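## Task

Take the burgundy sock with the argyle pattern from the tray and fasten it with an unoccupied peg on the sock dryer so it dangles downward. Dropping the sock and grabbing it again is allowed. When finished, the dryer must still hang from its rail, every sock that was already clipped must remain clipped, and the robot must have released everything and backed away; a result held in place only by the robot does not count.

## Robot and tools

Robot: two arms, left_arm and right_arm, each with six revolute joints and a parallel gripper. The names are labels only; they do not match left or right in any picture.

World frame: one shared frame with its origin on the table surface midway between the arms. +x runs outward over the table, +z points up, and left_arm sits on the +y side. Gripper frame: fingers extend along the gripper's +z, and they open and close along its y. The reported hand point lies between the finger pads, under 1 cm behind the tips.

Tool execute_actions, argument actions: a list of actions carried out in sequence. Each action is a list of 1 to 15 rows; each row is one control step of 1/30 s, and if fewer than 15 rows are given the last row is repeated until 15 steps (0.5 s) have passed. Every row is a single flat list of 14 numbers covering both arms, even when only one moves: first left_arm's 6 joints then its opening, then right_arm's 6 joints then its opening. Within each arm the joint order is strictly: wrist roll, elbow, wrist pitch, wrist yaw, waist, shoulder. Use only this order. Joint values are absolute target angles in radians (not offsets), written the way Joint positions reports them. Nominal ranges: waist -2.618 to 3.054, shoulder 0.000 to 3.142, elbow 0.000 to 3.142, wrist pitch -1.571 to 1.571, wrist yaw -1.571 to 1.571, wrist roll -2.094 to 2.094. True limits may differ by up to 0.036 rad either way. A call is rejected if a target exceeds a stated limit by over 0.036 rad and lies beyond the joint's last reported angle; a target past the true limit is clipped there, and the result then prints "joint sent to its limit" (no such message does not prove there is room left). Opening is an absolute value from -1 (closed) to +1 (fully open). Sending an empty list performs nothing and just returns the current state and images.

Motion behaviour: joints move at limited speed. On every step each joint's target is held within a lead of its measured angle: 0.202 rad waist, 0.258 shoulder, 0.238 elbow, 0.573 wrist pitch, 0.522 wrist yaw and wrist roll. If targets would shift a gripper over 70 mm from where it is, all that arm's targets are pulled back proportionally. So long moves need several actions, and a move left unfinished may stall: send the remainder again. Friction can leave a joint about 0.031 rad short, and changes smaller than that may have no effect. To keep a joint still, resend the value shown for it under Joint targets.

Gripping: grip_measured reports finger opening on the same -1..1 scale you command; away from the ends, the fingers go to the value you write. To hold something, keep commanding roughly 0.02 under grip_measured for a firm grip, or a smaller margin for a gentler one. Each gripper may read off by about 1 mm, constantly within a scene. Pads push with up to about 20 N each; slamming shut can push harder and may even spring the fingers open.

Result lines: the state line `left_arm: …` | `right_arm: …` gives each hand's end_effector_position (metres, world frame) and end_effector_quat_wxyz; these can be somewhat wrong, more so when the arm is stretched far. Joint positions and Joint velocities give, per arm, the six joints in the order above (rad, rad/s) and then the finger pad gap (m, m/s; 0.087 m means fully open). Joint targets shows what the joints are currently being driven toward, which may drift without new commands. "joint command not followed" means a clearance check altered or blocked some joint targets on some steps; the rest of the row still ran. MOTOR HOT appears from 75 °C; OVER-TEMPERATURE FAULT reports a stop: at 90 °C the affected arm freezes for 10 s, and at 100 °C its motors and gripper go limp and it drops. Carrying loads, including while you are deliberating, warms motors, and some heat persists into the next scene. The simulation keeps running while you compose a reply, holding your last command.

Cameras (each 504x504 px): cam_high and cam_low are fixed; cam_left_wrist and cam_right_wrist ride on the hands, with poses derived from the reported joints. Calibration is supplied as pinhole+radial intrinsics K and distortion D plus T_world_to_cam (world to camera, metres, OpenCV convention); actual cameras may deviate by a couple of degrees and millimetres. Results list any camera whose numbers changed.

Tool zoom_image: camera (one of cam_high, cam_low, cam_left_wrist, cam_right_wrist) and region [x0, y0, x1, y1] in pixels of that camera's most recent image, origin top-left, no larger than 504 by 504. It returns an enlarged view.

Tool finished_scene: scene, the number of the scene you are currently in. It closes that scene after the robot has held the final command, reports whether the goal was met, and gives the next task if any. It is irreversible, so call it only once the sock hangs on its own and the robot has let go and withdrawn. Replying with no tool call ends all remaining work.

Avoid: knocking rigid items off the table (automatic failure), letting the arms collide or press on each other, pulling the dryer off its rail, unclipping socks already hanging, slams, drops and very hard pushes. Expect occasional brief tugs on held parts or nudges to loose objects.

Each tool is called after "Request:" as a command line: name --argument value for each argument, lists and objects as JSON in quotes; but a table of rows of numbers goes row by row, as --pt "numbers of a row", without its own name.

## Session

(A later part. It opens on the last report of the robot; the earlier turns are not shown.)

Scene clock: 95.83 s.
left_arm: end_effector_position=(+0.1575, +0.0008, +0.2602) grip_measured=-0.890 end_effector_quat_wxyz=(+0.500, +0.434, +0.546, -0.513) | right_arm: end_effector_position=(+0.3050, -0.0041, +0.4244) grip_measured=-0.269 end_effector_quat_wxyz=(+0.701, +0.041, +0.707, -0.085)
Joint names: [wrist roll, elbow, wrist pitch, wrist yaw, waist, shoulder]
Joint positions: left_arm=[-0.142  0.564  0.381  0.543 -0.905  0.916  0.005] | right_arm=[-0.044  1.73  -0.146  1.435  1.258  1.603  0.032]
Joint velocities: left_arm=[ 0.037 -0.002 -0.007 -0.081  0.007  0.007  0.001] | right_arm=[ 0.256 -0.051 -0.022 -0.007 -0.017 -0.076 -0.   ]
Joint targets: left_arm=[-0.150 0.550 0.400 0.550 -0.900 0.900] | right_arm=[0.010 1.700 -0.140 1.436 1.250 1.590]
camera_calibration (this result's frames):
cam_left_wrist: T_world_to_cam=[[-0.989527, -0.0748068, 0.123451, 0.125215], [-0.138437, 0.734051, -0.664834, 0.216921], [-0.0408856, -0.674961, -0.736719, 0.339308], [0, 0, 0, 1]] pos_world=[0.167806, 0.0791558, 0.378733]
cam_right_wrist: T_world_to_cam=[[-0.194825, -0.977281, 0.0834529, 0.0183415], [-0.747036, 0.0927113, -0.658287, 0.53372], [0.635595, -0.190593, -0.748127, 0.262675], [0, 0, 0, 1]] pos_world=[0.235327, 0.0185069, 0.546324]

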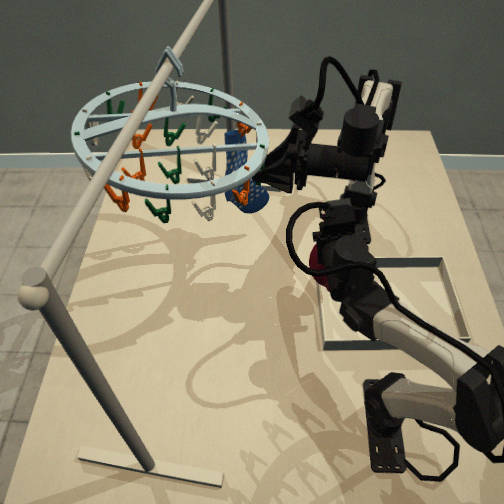

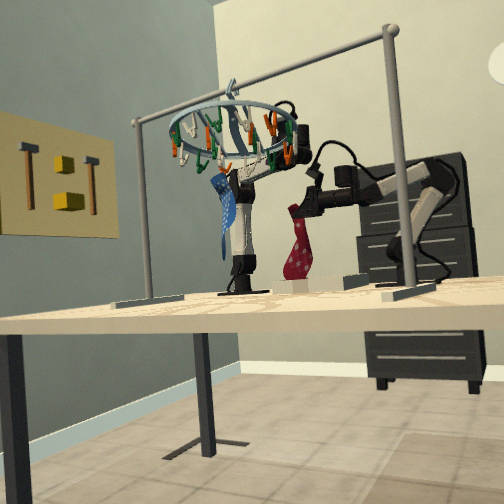

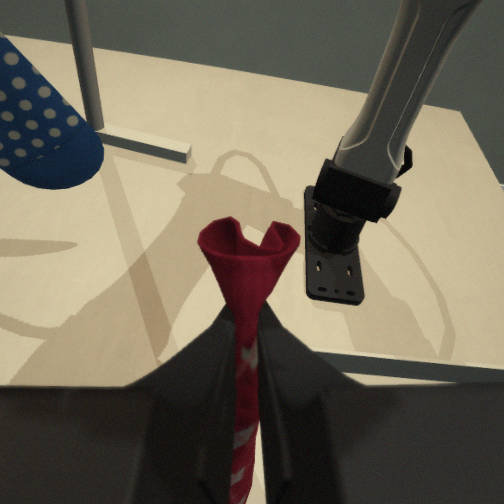

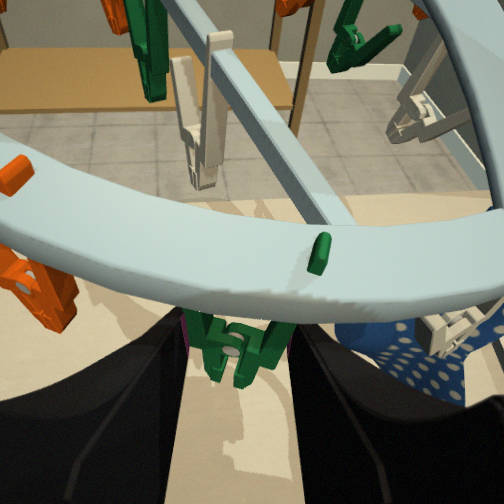

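Request:
execute_actions --actions '[]'

Scene clock: 98.50 s.
left_arm: end_effector_position=(+0.1575, +0.0008, +0.2602) grip_measured=-0.890 end_effector_quat_wxyz=(+0.500, +0.434, +0.546, -0.513) | right_arm: end_effector_position=(+0.3049, -0.0036, +0.4256) grip_measured=-0.269 end_effector_quat_wxyz=(+0.703, +0.057, +0.706, -0.069)
Joint names: [wrist roll, elbow, wrist pitch, wrist yaw, waist, shoulder]
Joint positions: left_arm=[-0.142  0.564  0.381  0.543 -0.905  0.916  0.005] | right_arm=[-0.002  1.728 -0.145  1.434  1.258  1.598  0.032]
Joint velocities: left_arm=[ 0.022 -0.007  0.007  0.022 -0.012  0.002  0.001] | right_arm=[ 0.066  0.017  0.037 -0.022  0.007 -0.017  0.   ]
Joint targets: left_arm=[-0.150 0.550 0.400 0.550 -0.900 0.900] | right_arm=[0.010 1.700 -0.140 1.436 1.250 1.590]
camera_calibration (this result's frames):
cam_left_wrist: T_world_to_cam=[[-0.989527, -0.0748068, 0.123451, 0.125215], [-0.138437, 0.734051, -0.664834, 0.216921], [-0.0408856, -0.674961, -0.736719, 0.339308], [0, 0, 0, 1]] pos_world=[0.167806, 0.0791558, 0.378733]
cam_right_wrist: T_world_to_cam=[[-0.194691, -0.980121, 0.0381775, 0.037879], [-0.741488, 0.121586, -0.659858, 0.533423], [0.642099, -0.156776, -0.75042, 0.262807], [0, 0, 0, 1]] pos_world=[0.234153, 0.0134712, 0.547753]

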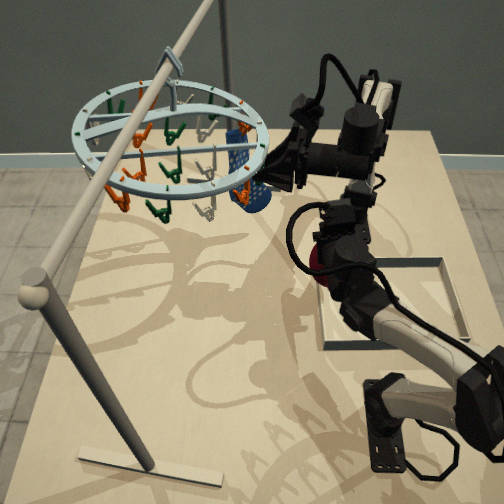

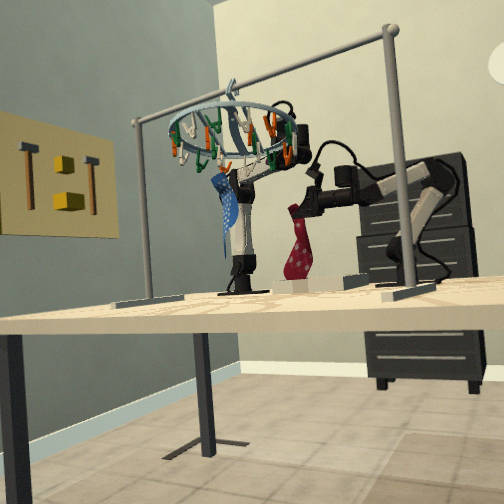

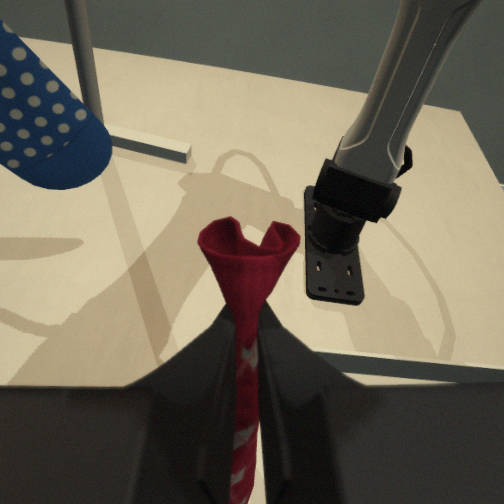

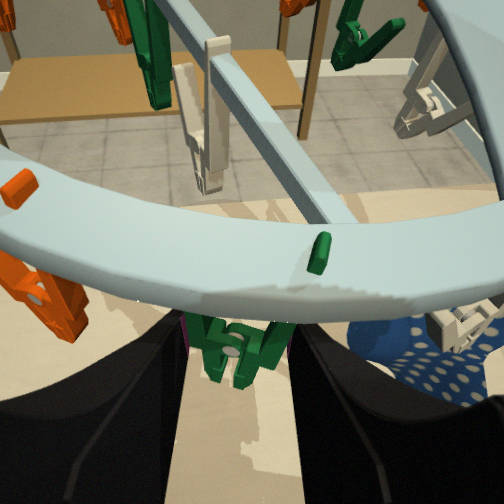

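Request:
zoom_image --camera "cam_right_wrist" --region '[140, 260, 340, 460]'

Region (140, 260, 340, 460) of cam_right_wrist's 504x504 image, scaled by 2.520, with more detail than that image has.

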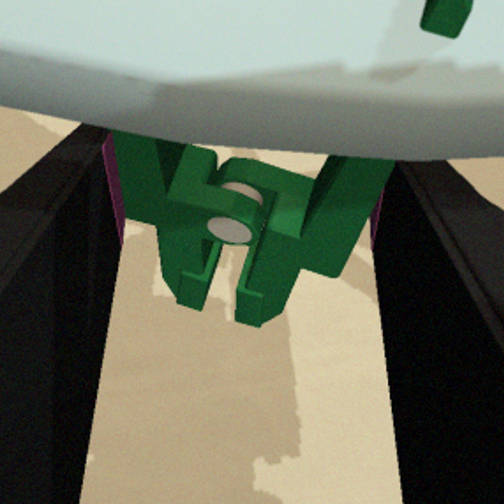

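Request:
execute_actions --actions '[[[-0.15,0.55,0.4,0.55,-0.9,0.9,-0.94,0.01,1.70,-0.14,1.436,1.25,1.59,-0.45]]]'

Request:
zoom_image --camera "cam_right_wrist" --region '[140, 260, 340, 460]'

Scene clock: 102.57 s.
left_arm: end_effector_position=(+0.1575, +0.0008, +0.2602) grip_measured=-0.890 end_effector_quat_wxyz=(+0.500, +0.434, +0.546, -0.513) | right_arm: end_effector_position=(+0.3049, -0.0036, +0.4256) grip_measured=-0.269 end_effector_quat_wxyz=(+0.703, +0.057, +0.706, -0.069)
Joint names: [wrist roll, elbow, wrist pitch, wrist yaw, waist, shoulder]
Joint positions: left_arm=[-0.142  0.564  0.381  0.543 -0.905  0.916  0.005] | right_arm=[-0.002  1.728 -0.145  1.434  1.258  1.598  0.032]
Joint velocities: left_arm=[-0.095 -0.012  0.007  0.022 -0.002 -0.007  0.001] | right_arm=[-0.022  0.007 -0.095  0.022 -0.012 -0.007  0.001]
Joint targets: left_arm=[-0.150 0.550 0.400 0.550 -0.900 0.900] | right_arm=[0.010 1.700 -0.140 1.436 1.250 1.590]
camera_calibration (this result's frames):
cam_left_wrist: T_world_to_cam=[[-0.989527, -0.0748068, 0.123451, 0.125215], [-0.138437, 0.734051, -0.664834, 0.216921], [-0.0408856, -0.674961, -0.736719, 0.339308], [0, 0, 0, 1]] pos_world=[0.167806, 0.0791558, 0.378733]
cam_right_wrist: T_world_to_cam=[[-0.194691, -0.980121, 0.0381775, 0.037879], [-0.741488, 0.121586, -0.659858, 0.533423], [0.642099, -0.156776, -0.75042, 0.262807], [0, 0, 0, 1]] pos_world=[0.234153, 0.0134712, 0.547753]

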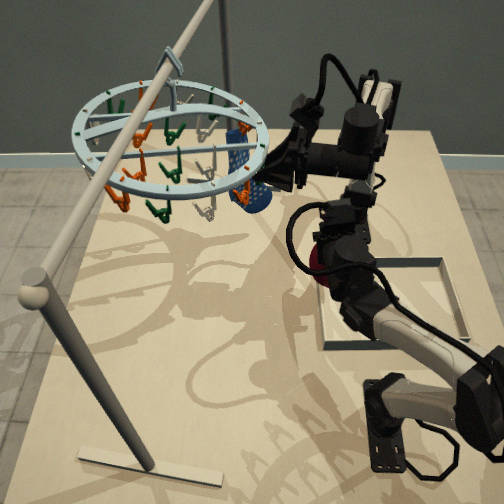

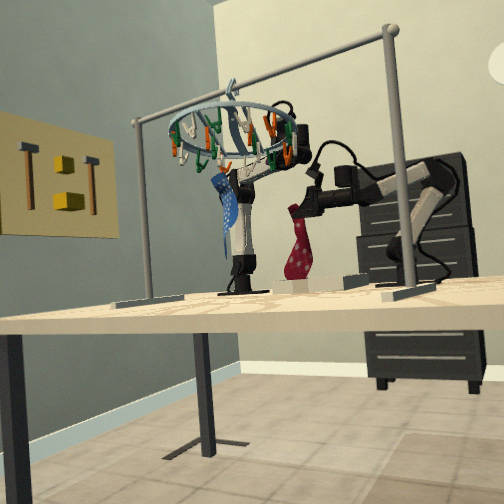

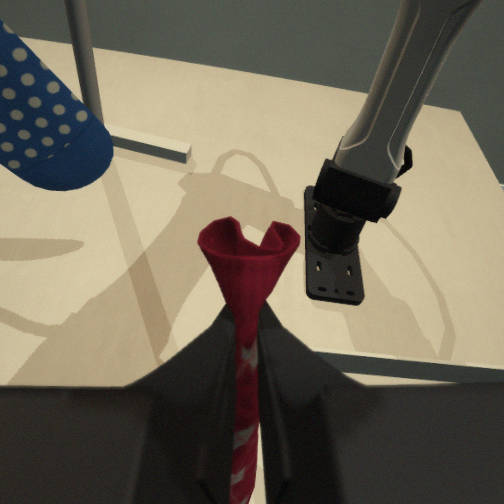

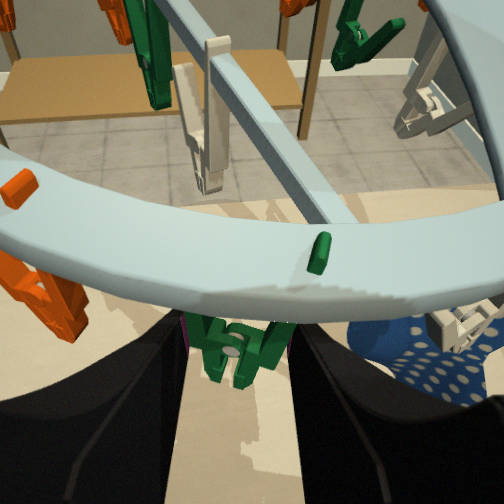

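Region (140, 260, 340, 460) of cam_right_wrist's 504x504 image, scaled by 2.520, with more detail than that image has.

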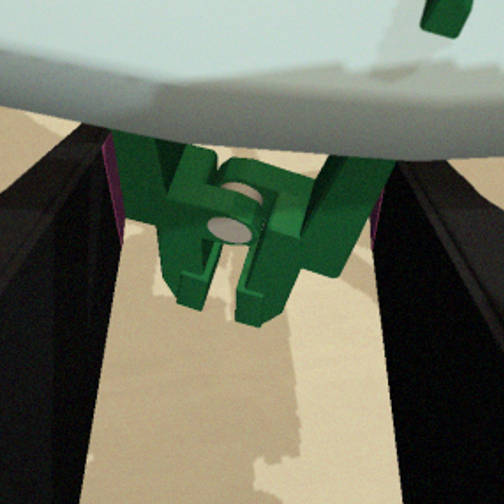

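Request:
execute_actions --actions '[[[-0.17,0.567,0.457,0.567,-0.872,0.936,-0.94,0.01,1.70,-0.14,1.436,1.25,1.59,-0.4],[-0.19,0.583,0.514,0.583,-0.843,0.973,-0.94,0.01,1.70,-0.14,1.436,1.25,1.59,-0.4],[-0.21,0.6,0.571,0.6,-0.815,1.009,-0.94,0.01,1.70,-0.14,1.436,1.25,1.59,-0.4],[-0.21,0.6,0.571,0.6,-0.815,1.009,-0.94,0.01,1.70,-0.14,1.436,1.25,1.59,-0.4],[-0.23,0.617,0.628,0.617,-0.787,1.045,-0.94,0.01,1.70,-0.14,1.436,1.25,1.59,-0.4],[-0.23,0.617,0.628,0.617,-0.787,1.045,-0.94,0.01,1.70,-0.14,1.436,1.25,1.59,-0.4],[-0.25,0.633,0.685,0.633,-0.758,1.082,-0.94,0.01,1.70,-0.14,1.436,1.25,1.59,-0.4],[-0.25,0.633,0.685,0.633,-0.758,1.082,-0.94,0.01,1.70,-0.14,1.436,1.25,1.59,-0.4],[-0.27,0.65,0.742,0.65,-0.73,1.118,-0.94,0.01,1.70,-0.14,1.436,1.25,1.59,-0.4],[-0.27,0.65,0.742,0.65,-0.73,1.118,-0.94,0.01,1.70,-0.14,1.436,1.25,1.59,-0.4],[-0.29,0.667,0.799,0.667,-0.702,1.154,-0.94,0.01,1.70,-0.14,1.436,1.25,1.59,-0.4],[-0.29,0.667,0.799,0.667,-0.702,1.154,-0.94,0.01,1.70,-0.14,1.436,1.25,1.59,-0.4],[-0.31,0.683,0.856,0.683,-0.673,1.191,-0.94,0.01,1.70,-0.14,1.436,1.25,1.59,-0.4],[-0.31,0.683,0.856,0.683,-0.673,1.191,-0.94,0.01,1.70,-0.14,1.436,1.25,1.59,-0.4],[-0.33,0.7,0.913,0.7,-0.645,1.227,-0.94,0.01,1.70,-0.14,1.436,1.25,1.59,-0.4]],[[-0.33,0.7,0.913,0.7,-0.645,1.227,-0.94,0.01,1.70,-0.14,1.436,1.25,1.59,-0.4],[-0.35,0.717,0.97,0.717,-0.617,1.263,-0.94,0.01,1.70,-0.14,1.436,1.25,1.59,-0.4],[-0.35,0.717,0.97,0.717,-0.617,1.263,-0.94,0.01,1.70,-0.14,1.436,1.25,1.59,-0.4],[-0.37,0.733,1.027,0.733,-0.588,1.3,-0.94,0.01,1.70,-0.14,1.436,1.25,1.59,-0.4],[-0.37,0.733,1.027,0.733,-0.588,1.3,-0.94,0.01,1.70,-0.14,1.436,1.25,1.59,-0.4],[-0.39,0.75,1.084,0.75,-0.56,1.336,-0.94,0.01,1.70,-0.14,1.436,1.25,1.59,-0.4],[-0.39,0.75,1.084,0.75,-0.56,1.336,-0.94,0.01,1.70,-0.14,1.436,1.25,1.59,-0.4],[-0.41,0.767,1.141,0.767,-0.532,1.372,-0.94,0.01,1.70,-0.14,1.436,1.25,1.59,-0.4],[-0.41,0.767,1.141,0.767,-0.532,1.372,-0.94,0.01,1.70,-0.14,1.436,1.25,1.59,-0.4],[-0.43,0.783,1.198,0.783,-0.503,1.409,-0.94,0.01,1.70,-0.14,1.436,1.25,1.59,-0.4],[-0.43,0.783,1.198,0.783,-0.503,1.409,-0.94,0.01,1.70,-0.14,1.436,1.25,1.59,-0.4],[-0.45,0.8,1.255,0.8,-0.475,1.445,-0.94,0.01,1.70,-0.14,1.436,1.25,1.59,-0.4]],[[-0.45,0.8,1.255,0.8,-0.475,1.445,-0.94,0.01,1.70,-0.14,1.436,1.25,1.59,-0.4]]]'

Scene clock: 109.73 s.
left_arm: end_effector_position=(+0.3104, +0.0144, +0.3396) grip_measured=-0.890 end_effector_quat_wxyz=(+0.636, +0.353, +0.431, -0.534) | right_arm: end_effector_position=(+0.3049, -0.0036, +0.4256) grip_measured=-0.269 end_effector_quat_wxyz=(+0.703, +0.057, +0.706, -0.069)
Joint names: [wrist roll, elbow, wrist pitch, wrist yaw, waist, shoulder]
Joint positions: left_arm=[-0.441  0.776  1.236  0.795 -0.483  1.44   0.005] | right_arm=[-0.002  1.728 -0.145  1.434  1.258  1.598  0.032]
Joint velocities: left_arm=[-0.037 -0.002 -0.007  0.007  0.007 -0.007  0.001] | right_arm=[-0.066 -0.012 -0.022  0.037 -0.002  0.002 -0.   ]
Joint targets: left_arm=[-0.450 0.800 1.255 0.800 -0.475 1.445] | right_arm=[0.010 1.700 -0.140 1.436 1.250 1.590]
camera_calibration (this result's frames):
cam_left_wrist: T_world_to_cam=[[-0.986792, -0.16199, -0.000764731, 0.310366], [-0.0735404, 0.45218, -0.88889, 0.340833], [0.144337, -0.877093, -0.458121, 0.26411], [0, 0, 0, 1]] pos_world=[0.29321, 0.127808, 0.424194]
cam_right_wrist: T_world_to_cam=[[-0.194691, -0.980121, 0.0381775, 0.037879], [-0.741488, 0.121586, -0.659858, 0.533423], [0.642099, -0.156776, -0.75042, 0.262807], [0, 0, 0, 1]] pos_world=[0.234153, 0.0134712, 0.547753]

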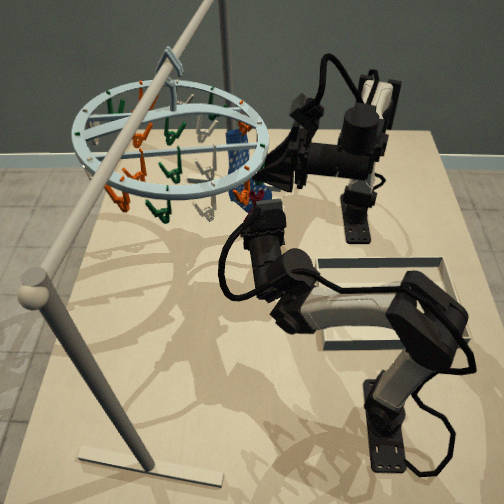

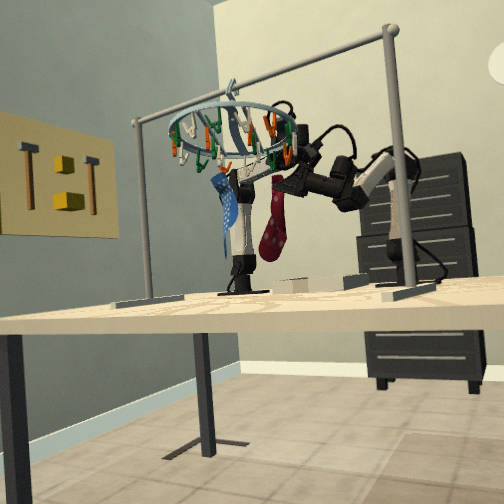

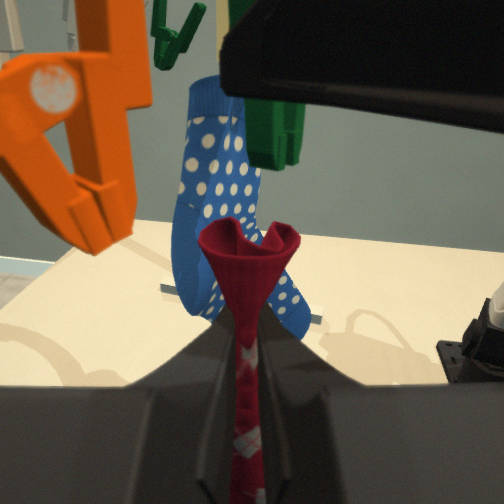

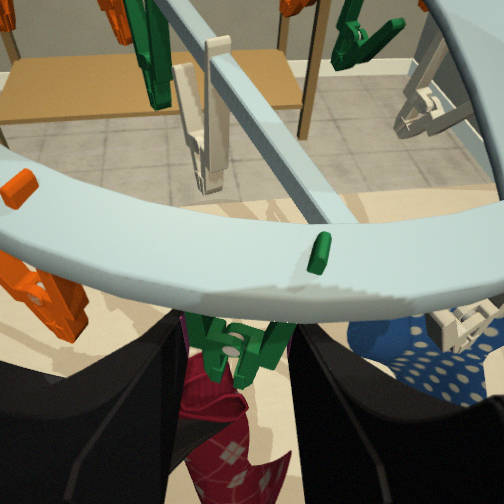

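Request:
zoom_image --camera "cam_left_wrist" --region '[160, 100, 360, 300]'

Request:
zoom_image --camera "cam_right_wrist" --region '[140, 300, 340, 500]'

Region (160, 100, 360, 300) of cam_left_wrist's 504x504 image, scaled by 2.520, with more detail than that image has.

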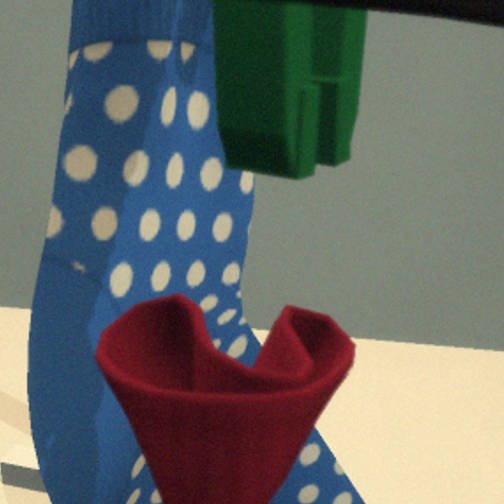

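Region (140, 300, 340, 500) of cam_right_wrist's 504x504 image, scaled by 2.520, with more detail than that image has.

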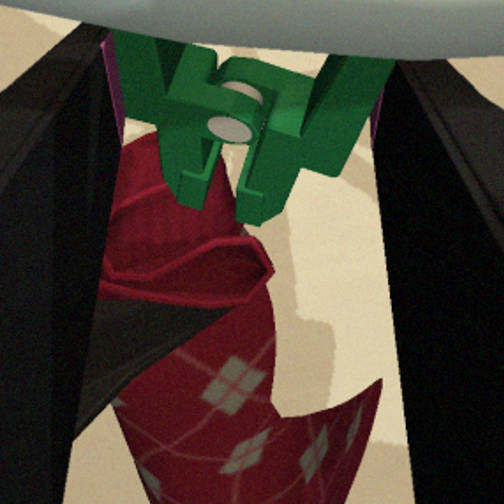

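Request:
execute_actions --actions '[[[-0.45,0.81,1.24,0.8,-0.49,1.445,-0.94,0.01,1.70,-0.14,1.436,1.25,1.59,-0.4],[-0.45,0.81,1.24,0.8,-0.495,1.445,-0.94,0.01,1.70,-0.14,1.436,1.25,1.59,-0.4],[-0.45,0.82,1.225,0.8,-0.5,1.445,-0.94,0.01,1.70,-0.14,1.436,1.25,1.59,-0.4],[-0.45,0.82,1.225,0.8,-0.505,1.445,-0.94,0.01,1.70,-0.14,1.436,1.25,1.59,-0.4],[-0.45,0.83,1.21,0.8,-0.51,1.445,-0.94,0.01,1.70,-0.14,1.436,1.25,1.59,-0.4],[-0.45,0.83,1.21,0.8,-0.515,1.445,-0.94,0.01,1.70,-0.14,1.436,1.25,1.59,-0.4],[-0.45,0.84,1.195,0.8,-0.521,1.445,-0.94,0.01,1.70,-0.14,1.436,1.25,1.59,-0.4],[-0.45,0.84,1.195,0.8,-0.521,1.445,-0.94,0.01,1.70,-0.14,1.436,1.25,1.59,-0.4],[-0.45,0.85,1.18,0.8,-0.521,1.445,-0.94,0.01,1.70,-0.14,1.436,1.25,1.59,-0.4]]]'

Request:
zoom_image --camera "cam_left_wrist" --region '[160, 100, 360, 300]'

Request:
zoom_image --camera "cam_right_wrist" --region '[140, 300, 340, 500]'

Scene clock: 116.93 s.
left_arm: end_effector_position=(+0.3054, +0.0045, +0.3525) grip_measured=-0.890 end_effector_quat_wxyz=(+0.630, +0.361, +0.423, -0.542) | right_arm: end_effector_position=(+0.3049, -0.0036, +0.4256) grip_measured=-0.269 end_effector_quat_wxyz=(+0.703, +0.057, +0.706, -0.069)
Joint names: [wrist roll, elbow, wrist pitch, wrist yaw, waist, shoulder]
Joint positions: left_arm=[-0.442  0.828  1.19   0.797 -0.51   1.44   0.005] | right_arm=[-0.002  1.728 -0.145  1.434  1.258  1.598  0.032]
Joint velocities: left_arm=[ 0.037 -0.007 -0.095  0.022 -0.012 -0.012 -0.001] | right_arm=[-0.007 -0.007 -0.007  0.007 -0.002  0.007 -0.   ]
Joint targets: left_arm=[-0.450 0.850 1.180 0.800 -0.521 1.445] | right_arm=[0.010 1.700 -0.140 1.436 1.250 1.590]
camera_calibration (this result's frames):
cam_left_wrist: T_world_to_cam=[[-0.991148, -0.132645, -0.00562833, 0.306771], [-0.0554713, 0.452263, -0.890158, 0.35139], [0.12062, -0.881966, -0.455617, 0.268464], [0, 0, 0, 1]] pos_world=[0.291165, 0.118547, 0.436836]
cam_right_wrist: T_world_to_cam=[[-0.194691, -0.980121, 0.0381775, 0.037879], [-0.741488, 0.121586, -0.659858, 0.533423], [0.642099, -0.156776, -0.75042, 0.262807], [0, 0, 0, 1]] pos_world=[0.234153, 0.0134712, 0.547753]

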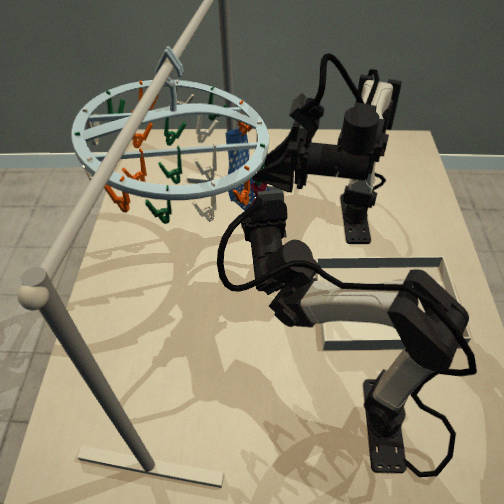

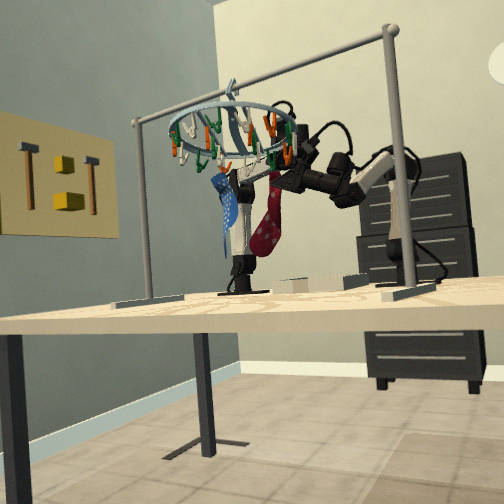

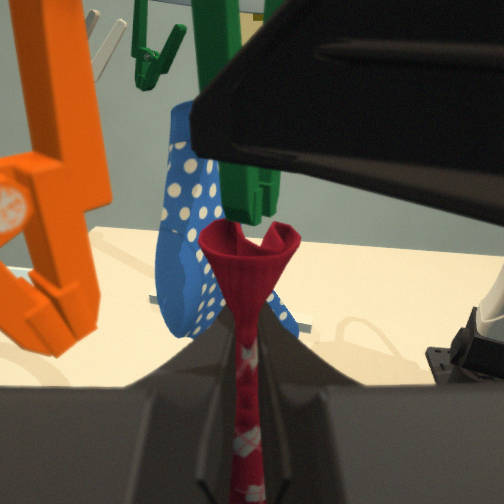

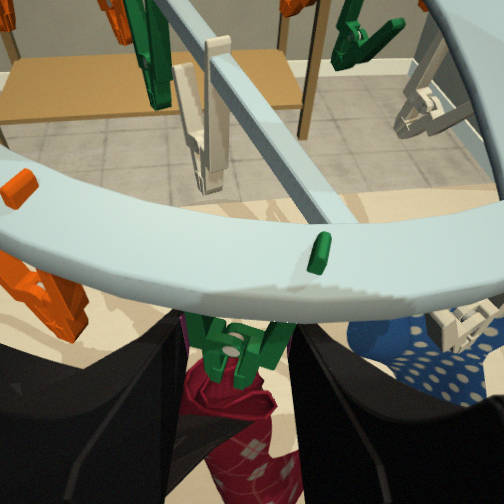

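Region (160, 100, 360, 300) of cam_left_wrist's 504x504 image, scaled by 2.520, with more detail than that image has.

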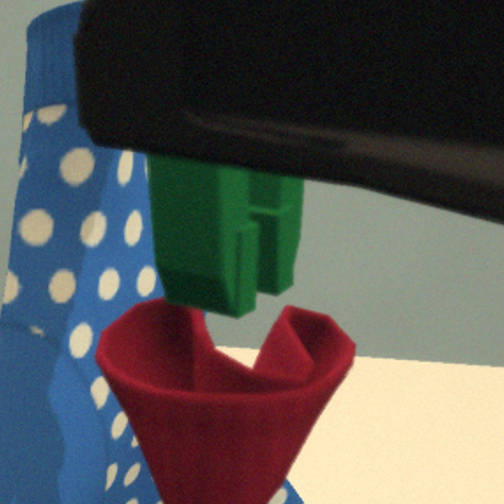

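Region (140, 300, 340, 500) of cam_right_wrist's 504x504 image, scaled by 2.520, with more detail than that image has.

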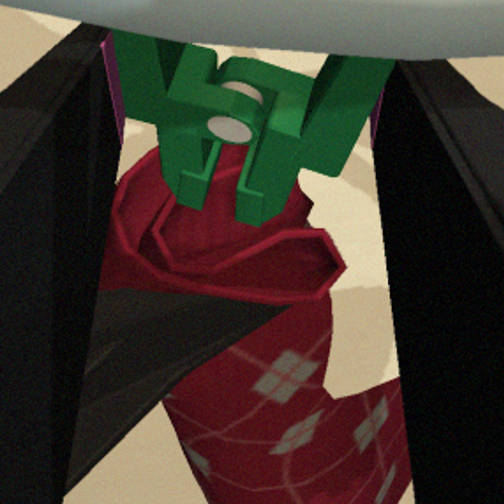

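Request:
execute_actions --actions '[[[-0.45,0.856,1.174,0.8,-0.525,1.445,-0.94,0.01,1.70,-0.14,1.436,1.25,1.59,-0.4],[-0.45,0.862,1.168,0.8,-0.528,1.445,-0.94,0.01,1.70,-0.14,1.436,1.25,1.59,-0.4],[-0.45,0.868,1.162,0.8,-0.531,1.445,-0.94,0.01,1.70,-0.14,1.436,1.25,1.59,-0.4],[-0.45,0.874,1.156,0.8,-0.531,1.445,-0.94,0.01,1.70,-0.14,1.436,1.25,1.59,-0.4],[-0.45,0.88,1.15,0.8,-0.531,1.445,-0.94,0.01,1.70,-0.14,1.436,1.25,1.59,-0.4],[-0.45,0.886,1.144,0.8,-0.531,1.445,-0.94,0.01,1.70,-0.14,1.436,1.25,1.59,-0.4],[-0.45,0.893,1.137,0.8,-0.531,1.445,-0.94,0.01,1.70,-0.14,1.436,1.25,1.59,-0.4]]]'

Request:
zoom_image --camera "cam_left_wrist" --region '[160, 130, 360, 330]'

Request:
zoom_image --camera "cam_right_wrist" --region '[140, 300, 340, 500]'

Scene clock: 121.20 s.
left_arm: end_effector_position=(+0.3058, -0.0001, +0.3619) grip_measured=-0.890 end_effector_quat_wxyz=(+0.626, +0.362, +0.423, -0.546) | right_arm: end_effector_position=(+0.3049, -0.0036, +0.4256) grip_measured=-0.269 end_effector_quat_wxyz=(+0.703, +0.057, +0.706, -0.069)
Joint names: [wrist roll, elbow, wrist pitch, wrist yaw, waist, shoulder]
Joint positions: left_arm=[-0.442  0.871  1.143  0.797 -0.52   1.44   0.005] | right_arm=[-0.002  1.728 -0.145  1.434  1.258  1.598  0.032]
Joint velocities: left_arm=[-0.066 -0.017 -0.066  0.037  0.002  0.012 -0.001] | right_arm=[-0.022 -0.002 -0.007 -0.037  0.007  0.007  0.   ]
Joint targets: left_arm=[-0.450 0.893 1.137 0.800 -0.531 1.445] | right_arm=[0.010 1.700 -0.140 1.436 1.250 1.590]
camera_calibration (this result's frames):
cam_left_wrist: T_world_to_cam=[[-0.992422, -0.122859, -0.00215294, 0.305687], [-0.0544051, 0.455044, -0.888805, 0.361056], [0.110178, -0.881953, -0.45828, 0.272738], [0, 0, 0, 1]] pos_world=[0.292964, 0.113802, 0.446558]
cam_right_wrist: T_world_to_cam=[[-0.194691, -0.980121, 0.0381775, 0.037879], [-0.741488, 0.121586, -0.659858, 0.533423], [0.642099, -0.156776, -0.75042, 0.262807], [0, 0, 0, 1]] pos_world=[0.234153, 0.0134712, 0.547753]

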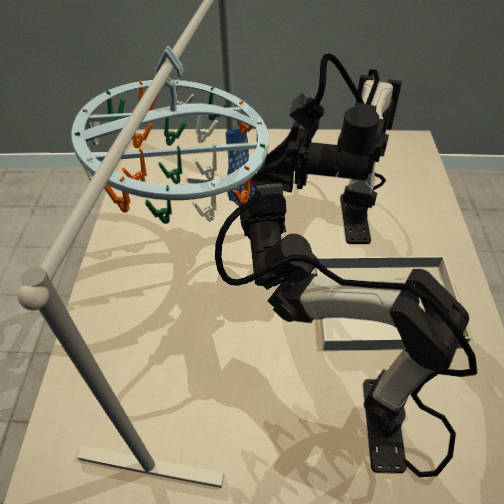

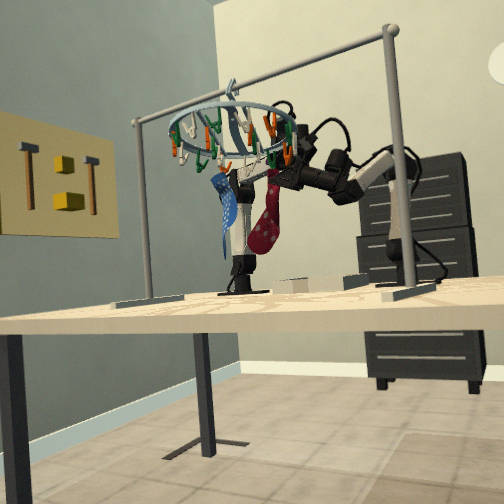

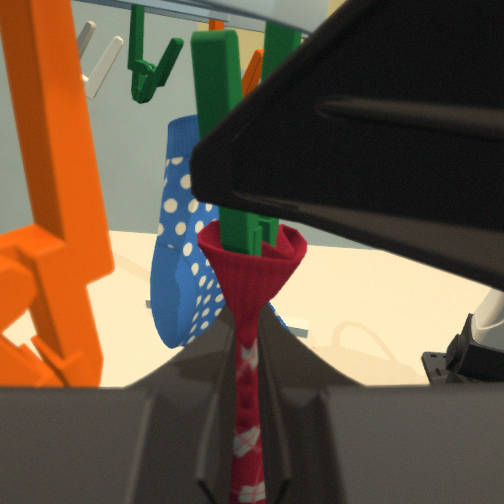

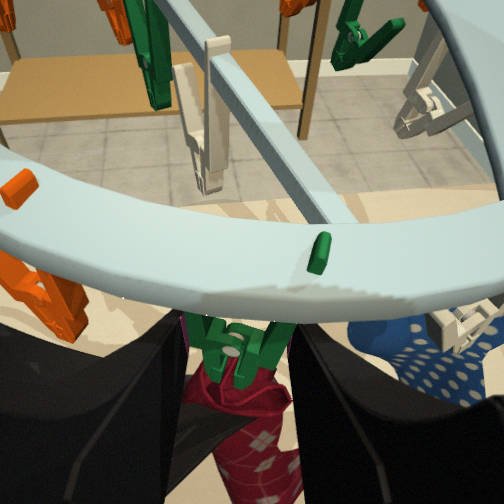

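Region (160, 130, 360, 330) of cam_left_wrist's 504x504 image, scaled by 2.520, with more detail than that image has.

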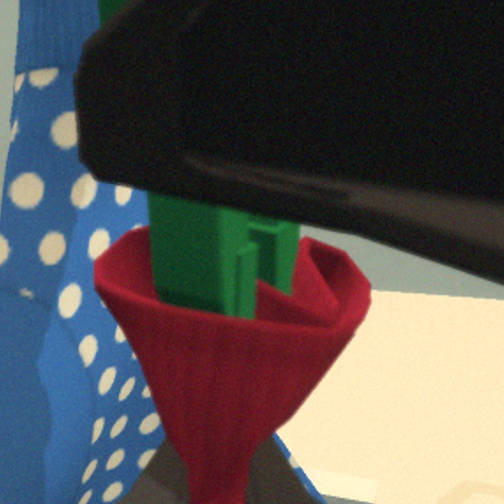

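Region (140, 300, 340, 500) of cam_right_wrist's 504x504 image, scaled by 2.520, with more detail than that image has.

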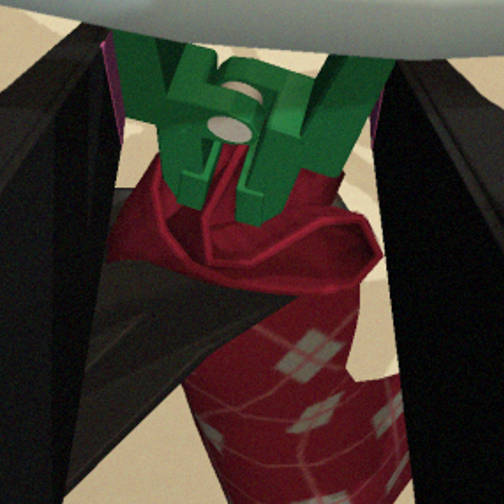

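Request:
execute_actions --actions '[[[-0.45,0.895,1.133,0.8,-0.525,1.43,-0.94,0.01,1.70,-0.14,1.436,1.25,1.59,-0.4],[-0.45,0.897,1.129,0.8,-0.52,1.425,-0.94,0.01,1.70,-0.14,1.436,1.25,1.59,-0.4],[-0.45,0.899,1.125,0.8,-0.516,1.42,-0.94,0.01,1.70,-0.14,1.436,1.25,1.59,-0.4],[-0.45,0.9,1.121,0.8,-0.512,1.416,-0.94,0.01,1.70,-0.14,1.436,1.25,1.59,-0.4],[-0.45,0.901,1.117,0.8,-0.51,1.412,-0.94,0.01,1.70,-0.14,1.436,1.25,1.59,-0.4],[-0.45,0.902,1.113,0.8,-0.508,1.408,-0.94,0.01,1.70,-0.14,1.436,1.25,1.59,-0.4],[-0.45,0.903,1.109,0.8,-0.506,1.404,-0.94,0.01,1.70,-0.14,1.436,1.25,1.59,-0.4],[-0.45,0.904,1.104,0.8,-0.504,1.4,-0.94,0.01,1.70,-0.14,1.436,1.25,1.59,-0.4],[-0.45,0.905,1.098,0.8,-0.503,1.396,-0.94,0.01,1.70,-0.14,1.436,1.25,1.59,-0.4]]]'

Request:
zoom_image --camera "cam_left_wrist" --region '[160, 130, 360, 330]'

Request:
zoom_image --camera "cam_right_wrist" --region '[140, 300, 340, 500]'

Scene clock: 123.47 s.
left_arm: end_effector_position=(+0.3034, +0.0036, +0.3713) grip_measured=-0.890 end_effector_quat_wxyz=(+0.628, +0.362, +0.423, -0.544) | right_arm: end_effector_position=(+0.3049, -0.0036, +0.4256) grip_measured=-0.269 end_effector_quat_wxyz=(+0.703, +0.057, +0.706, -0.068)
Joint names: [wrist roll, elbow, wrist pitch, wrist yaw, waist, shoulder]
Joint positions: left_arm=[-0.442  0.883  1.106  0.798 -0.515  1.412  0.005] | right_arm=[-0.002  1.728 -0.145  1.434  1.258  1.598  0.032]
Joint velocities: left_arm=[-0.022  0.012 -0.007 -0.007  0.007 -0.012 -0.   ] | right_arm=[-0.051  0.022  0.007  0.066  0.002 -0.012  0.001]
Joint targets: left_arm=[-0.450 0.905 1.098 0.800 -0.503 1.396] | right_arm=[0.010 1.700 -0.140 1.436 1.250 1.590]
camera_calibration (this result's frames):
cam_left_wrist: T_world_to_cam=[[-0.991849, -0.127324, -0.00493202, 0.30462], [-0.0537496, 0.453173, -0.889801, 0.367741], [0.115528, -0.882283, -0.456323, 0.278198], [0, 0, 0, 1]] pos_world=[0.289763, 0.117585, 0.455667]
cam_right_wrist: T_world_to_cam=[[-0.194698, -0.980149, 0.0374179, 0.0382353], [-0.741366, 0.122074, -0.659905, 0.533434], [0.642238, -0.156223, -0.750416, 0.262792], [0, 0, 0, 1]] pos_world=[0.234138, 0.0134123, 0.547789]

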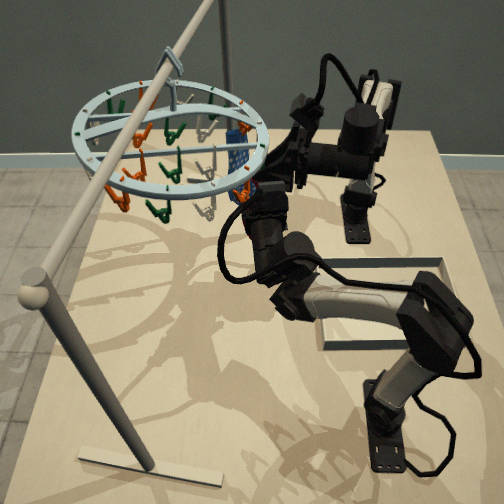

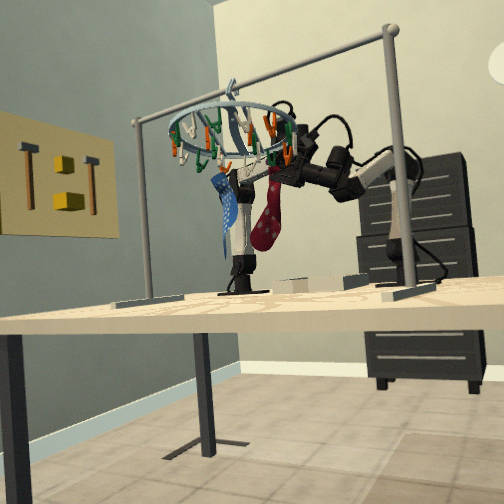

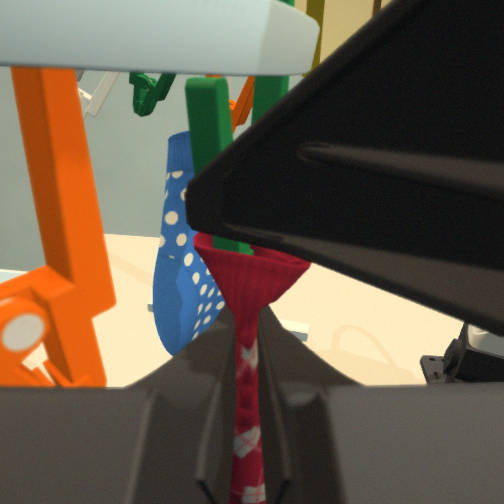

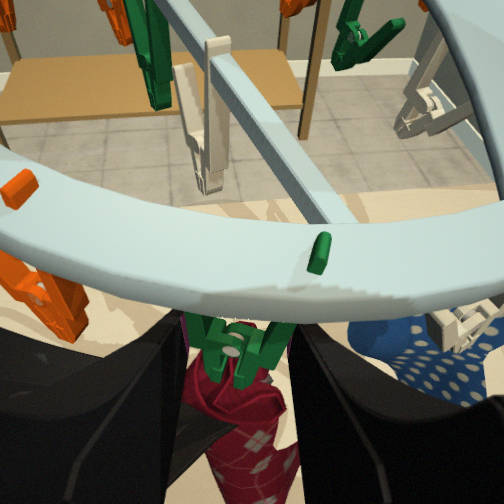

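Region (160, 130, 360, 330) of cam_left_wrist's 504x504 image, scaled by 2.520, with more detail than that image has.

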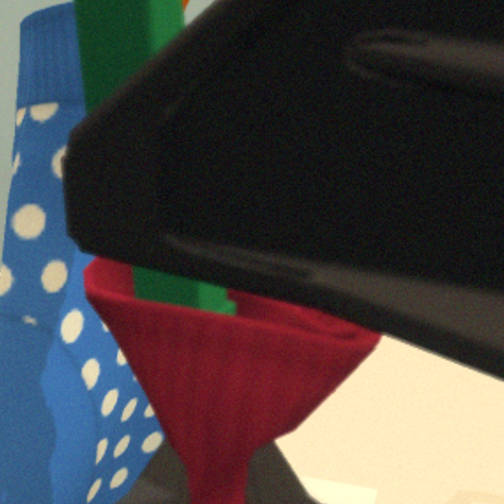

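Region (140, 300, 340, 500) of cam_right_wrist's 504x504 image, scaled by 2.520, with more detail than that image has.

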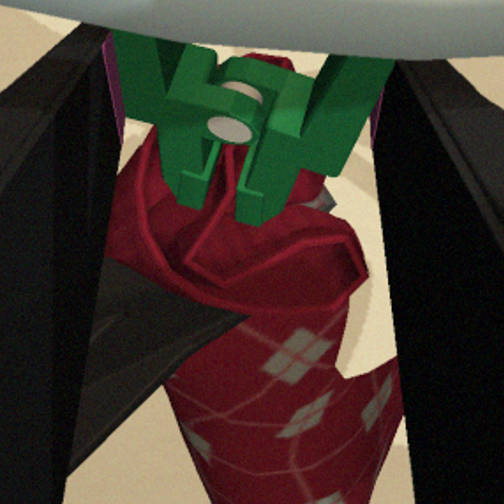

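Request:
execute_actions --actions '[[[-0.45,0.905,1.098,0.8,-0.503,1.396,-0.94,0.01,1.70,-0.14,1.436,1.25,1.59,-0.3],[-0.45,0.905,1.098,0.8,-0.503,1.396,-0.94,0.01,1.70,-0.14,1.436,1.25,1.59,-0.27],[-0.45,0.905,1.098,0.8,-0.503,1.396,-0.94,0.01,1.70,-0.14,1.436,1.25,1.59,-0.24],[-0.45,0.905,1.098,0.8,-0.503,1.396,-0.94,0.01,1.70,-0.14,1.436,1.25,1.59,-0.21],[-0.45,0.905,1.098,0.8,-0.503,1.396,-0.94,0.01,1.70,-0.14,1.436,1.25,1.59,-0.18],[-0.45,0.905,1.098,0.8,-0.503,1.396,-0.94,0.01,1.70,-0.14,1.436,1.25,1.59,-0.15],[-0.45,0.905,1.098,0.8,-0.503,1.396,-0.94,0.01,1.70,-0.14,1.436,1.25,1.59,-0.12],[-0.45,0.905,1.098,0.8,-0.503,1.396,-0.94,0.01,1.70,-0.14,1.436,1.25,1.59,-0.09],[-0.45,0.905,1.098,0.8,-0.503,1.396,-0.94,0.01,1.70,-0.14,1.436,1.25,1.59,-0.06],[-0.45,0.905,1.098,0.8,-0.503,1.396,-0.94,0.01,1.70,-0.14,1.436,1.25,1.59,-0.03],[-0.45,0.905,1.098,0.8,-0.503,1.396,-0.94,0.01,1.70,-0.14,1.436,1.25,1.59,0.0],[-0.45,0.905,1.098,0.8,-0.503,1.396,-0.94,0.01,1.70,-0.14,1.436,1.25,1.59,0.03],[-0.45,0.905,1.098,0.8,-0.503,1.396,-0.94,0.01,1.70,-0.14,1.436,1.25,1.59,0.06],[-0.45,0.905,1.098,0.8,-0.503,1.396,-0.94,0.01,1.70,-0.14,1.436,1.25,1.59,0.09],[-0.45,0.905,1.098,0.8,-0.503,1.396,-0.94,0.01,1.70,-0.14,1.436,1.25,1.59,0.12]],[[-0.45,0.905,1.098,0.8,-0.503,1.396,-0.94,0.01,1.70,-0.14,1.436,1.25,1.59,0.16],[-0.45,0.905,1.098,0.8,-0.503,1.396,-0.94,0.01,1.70,-0.14,1.436,1.25,1.59,0.2],[-0.45,0.905,1.098,0.8,-0.503,1.396,-0.94,0.01,1.70,-0.14,1.436,1.25,1.59,0.24],[-0.45,0.905,1.098,0.8,-0.503,1.396,-0.94,0.01,1.70,-0.14,1.436,1.25,1.59,0.28],[-0.45,0.905,1.098,0.8,-0.503,1.396,-0.94,0.01,1.70,-0.14,1.436,1.25,1.59,0.32],[-0.45,0.905,1.098,0.8,-0.503,1.396,-0.94,0.01,1.70,-0.14,1.436,1.25,1.59,0.36],[-0.45,0.905,1.098,0.8,-0.503,1.396,-0.94,0.01,1.70,-0.14,1.436,1.25,1.59,0.4]]]'

Request:
zoom_image --camera "cam_right_wrist" --region '[120, 260, 360, 500]'

Scene clock: 127.00 s.
left_arm: end_effector_position=(+0.3038, +0.0033, +0.3701) grip_measured=-0.890 end_effector_quat_wxyz=(+0.626, +0.361, +0.425, -0.544) | right_arm: end_effector_position=(+0.3050, -0.0032, +0.4256) grip_measured=+0.400 end_effector_quat_wxyz=(+0.703, +0.057, +0.706, -0.067)
Joint names: [wrist roll, elbow, wrist pitch, wrist yaw, waist, shoulder]
Joint positions: left_arm=[-0.442  0.883  1.099  0.798 -0.515  1.412  0.005] | right_arm=[-0.001  1.728 -0.144  1.432  1.258  1.598  0.061]
Joint velocities: left_arm=[ 0.007  0.012 -0.066 -0.022 -0.032 -0.017  0.   ] | right_arm=[ 0.007 -0.017 -0.051 -0.007 -0.037  0.007 -0.   ]
Joint targets: left_arm=[-0.450 0.905 1.098 0.800 -0.503 1.396] | right_arm=[0.010 1.700 -0.140 1.436 1.250 1.590]
camera_calibration (this result's frames):
cam_left_wrist: T_world_to_cam=[[-0.991862, -0.127317, 0.000475923, 0.302985], [-0.0589961, 0.456291, -0.887873, 0.367673], [0.112824, -0.880675, -0.460089, 0.279603], [0, 0, 0, 1]] pos_world=[0.290665, 0.117048, 0.454945]
cam_right_wrist: T_world_to_cam=[[-0.192838, -0.98056, 0.0362738, 0.0385351], [-0.741449, 0.121401, -0.659936, 0.533497], [0.642703, -0.154156, -0.750446, 0.262708], [0, 0, 0, 1]] pos_world=[0.234148, 0.0135167, 0.547824]

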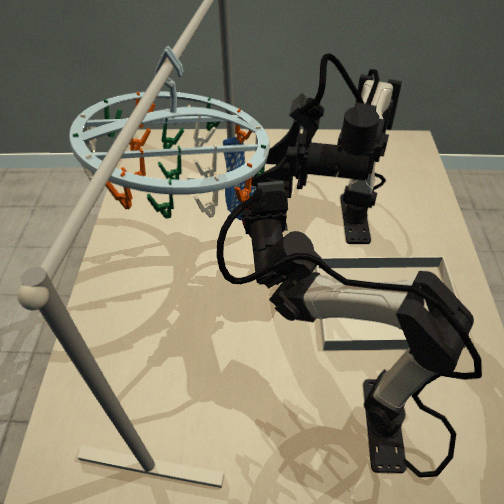

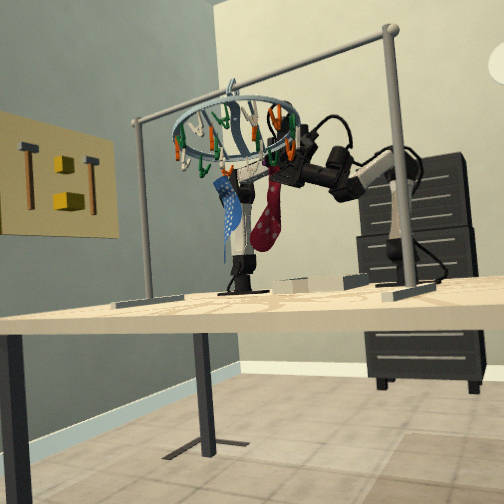

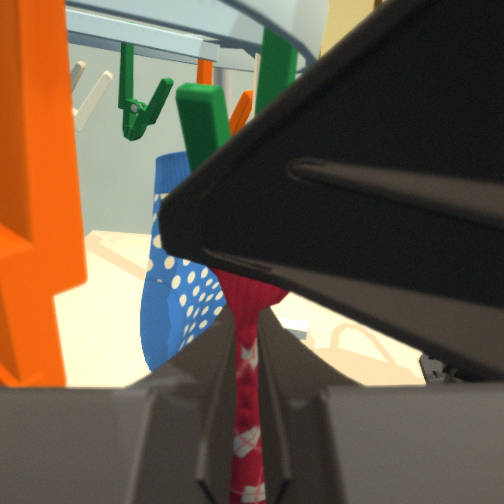

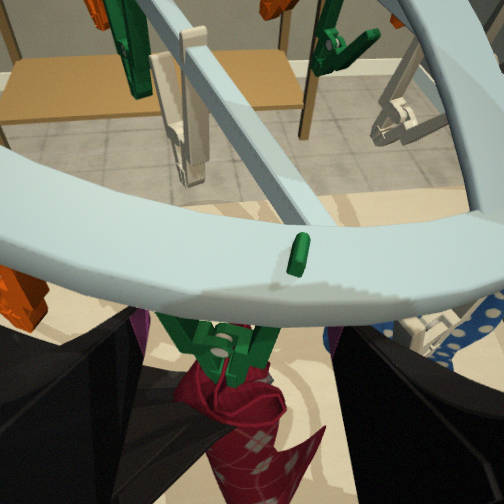

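Region (120, 260, 360, 500) of cam_right_wrist's 504x504 image, scaled by 2.100, with more detail than that image has.

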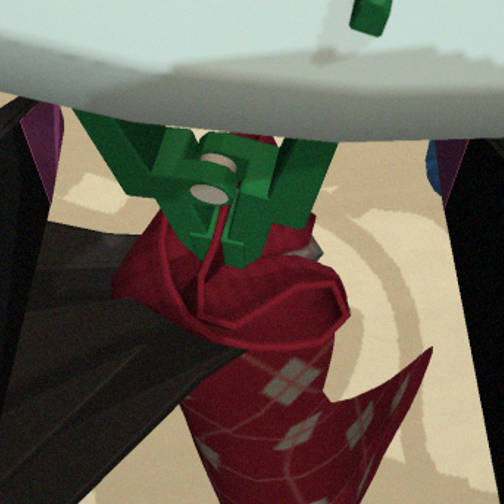

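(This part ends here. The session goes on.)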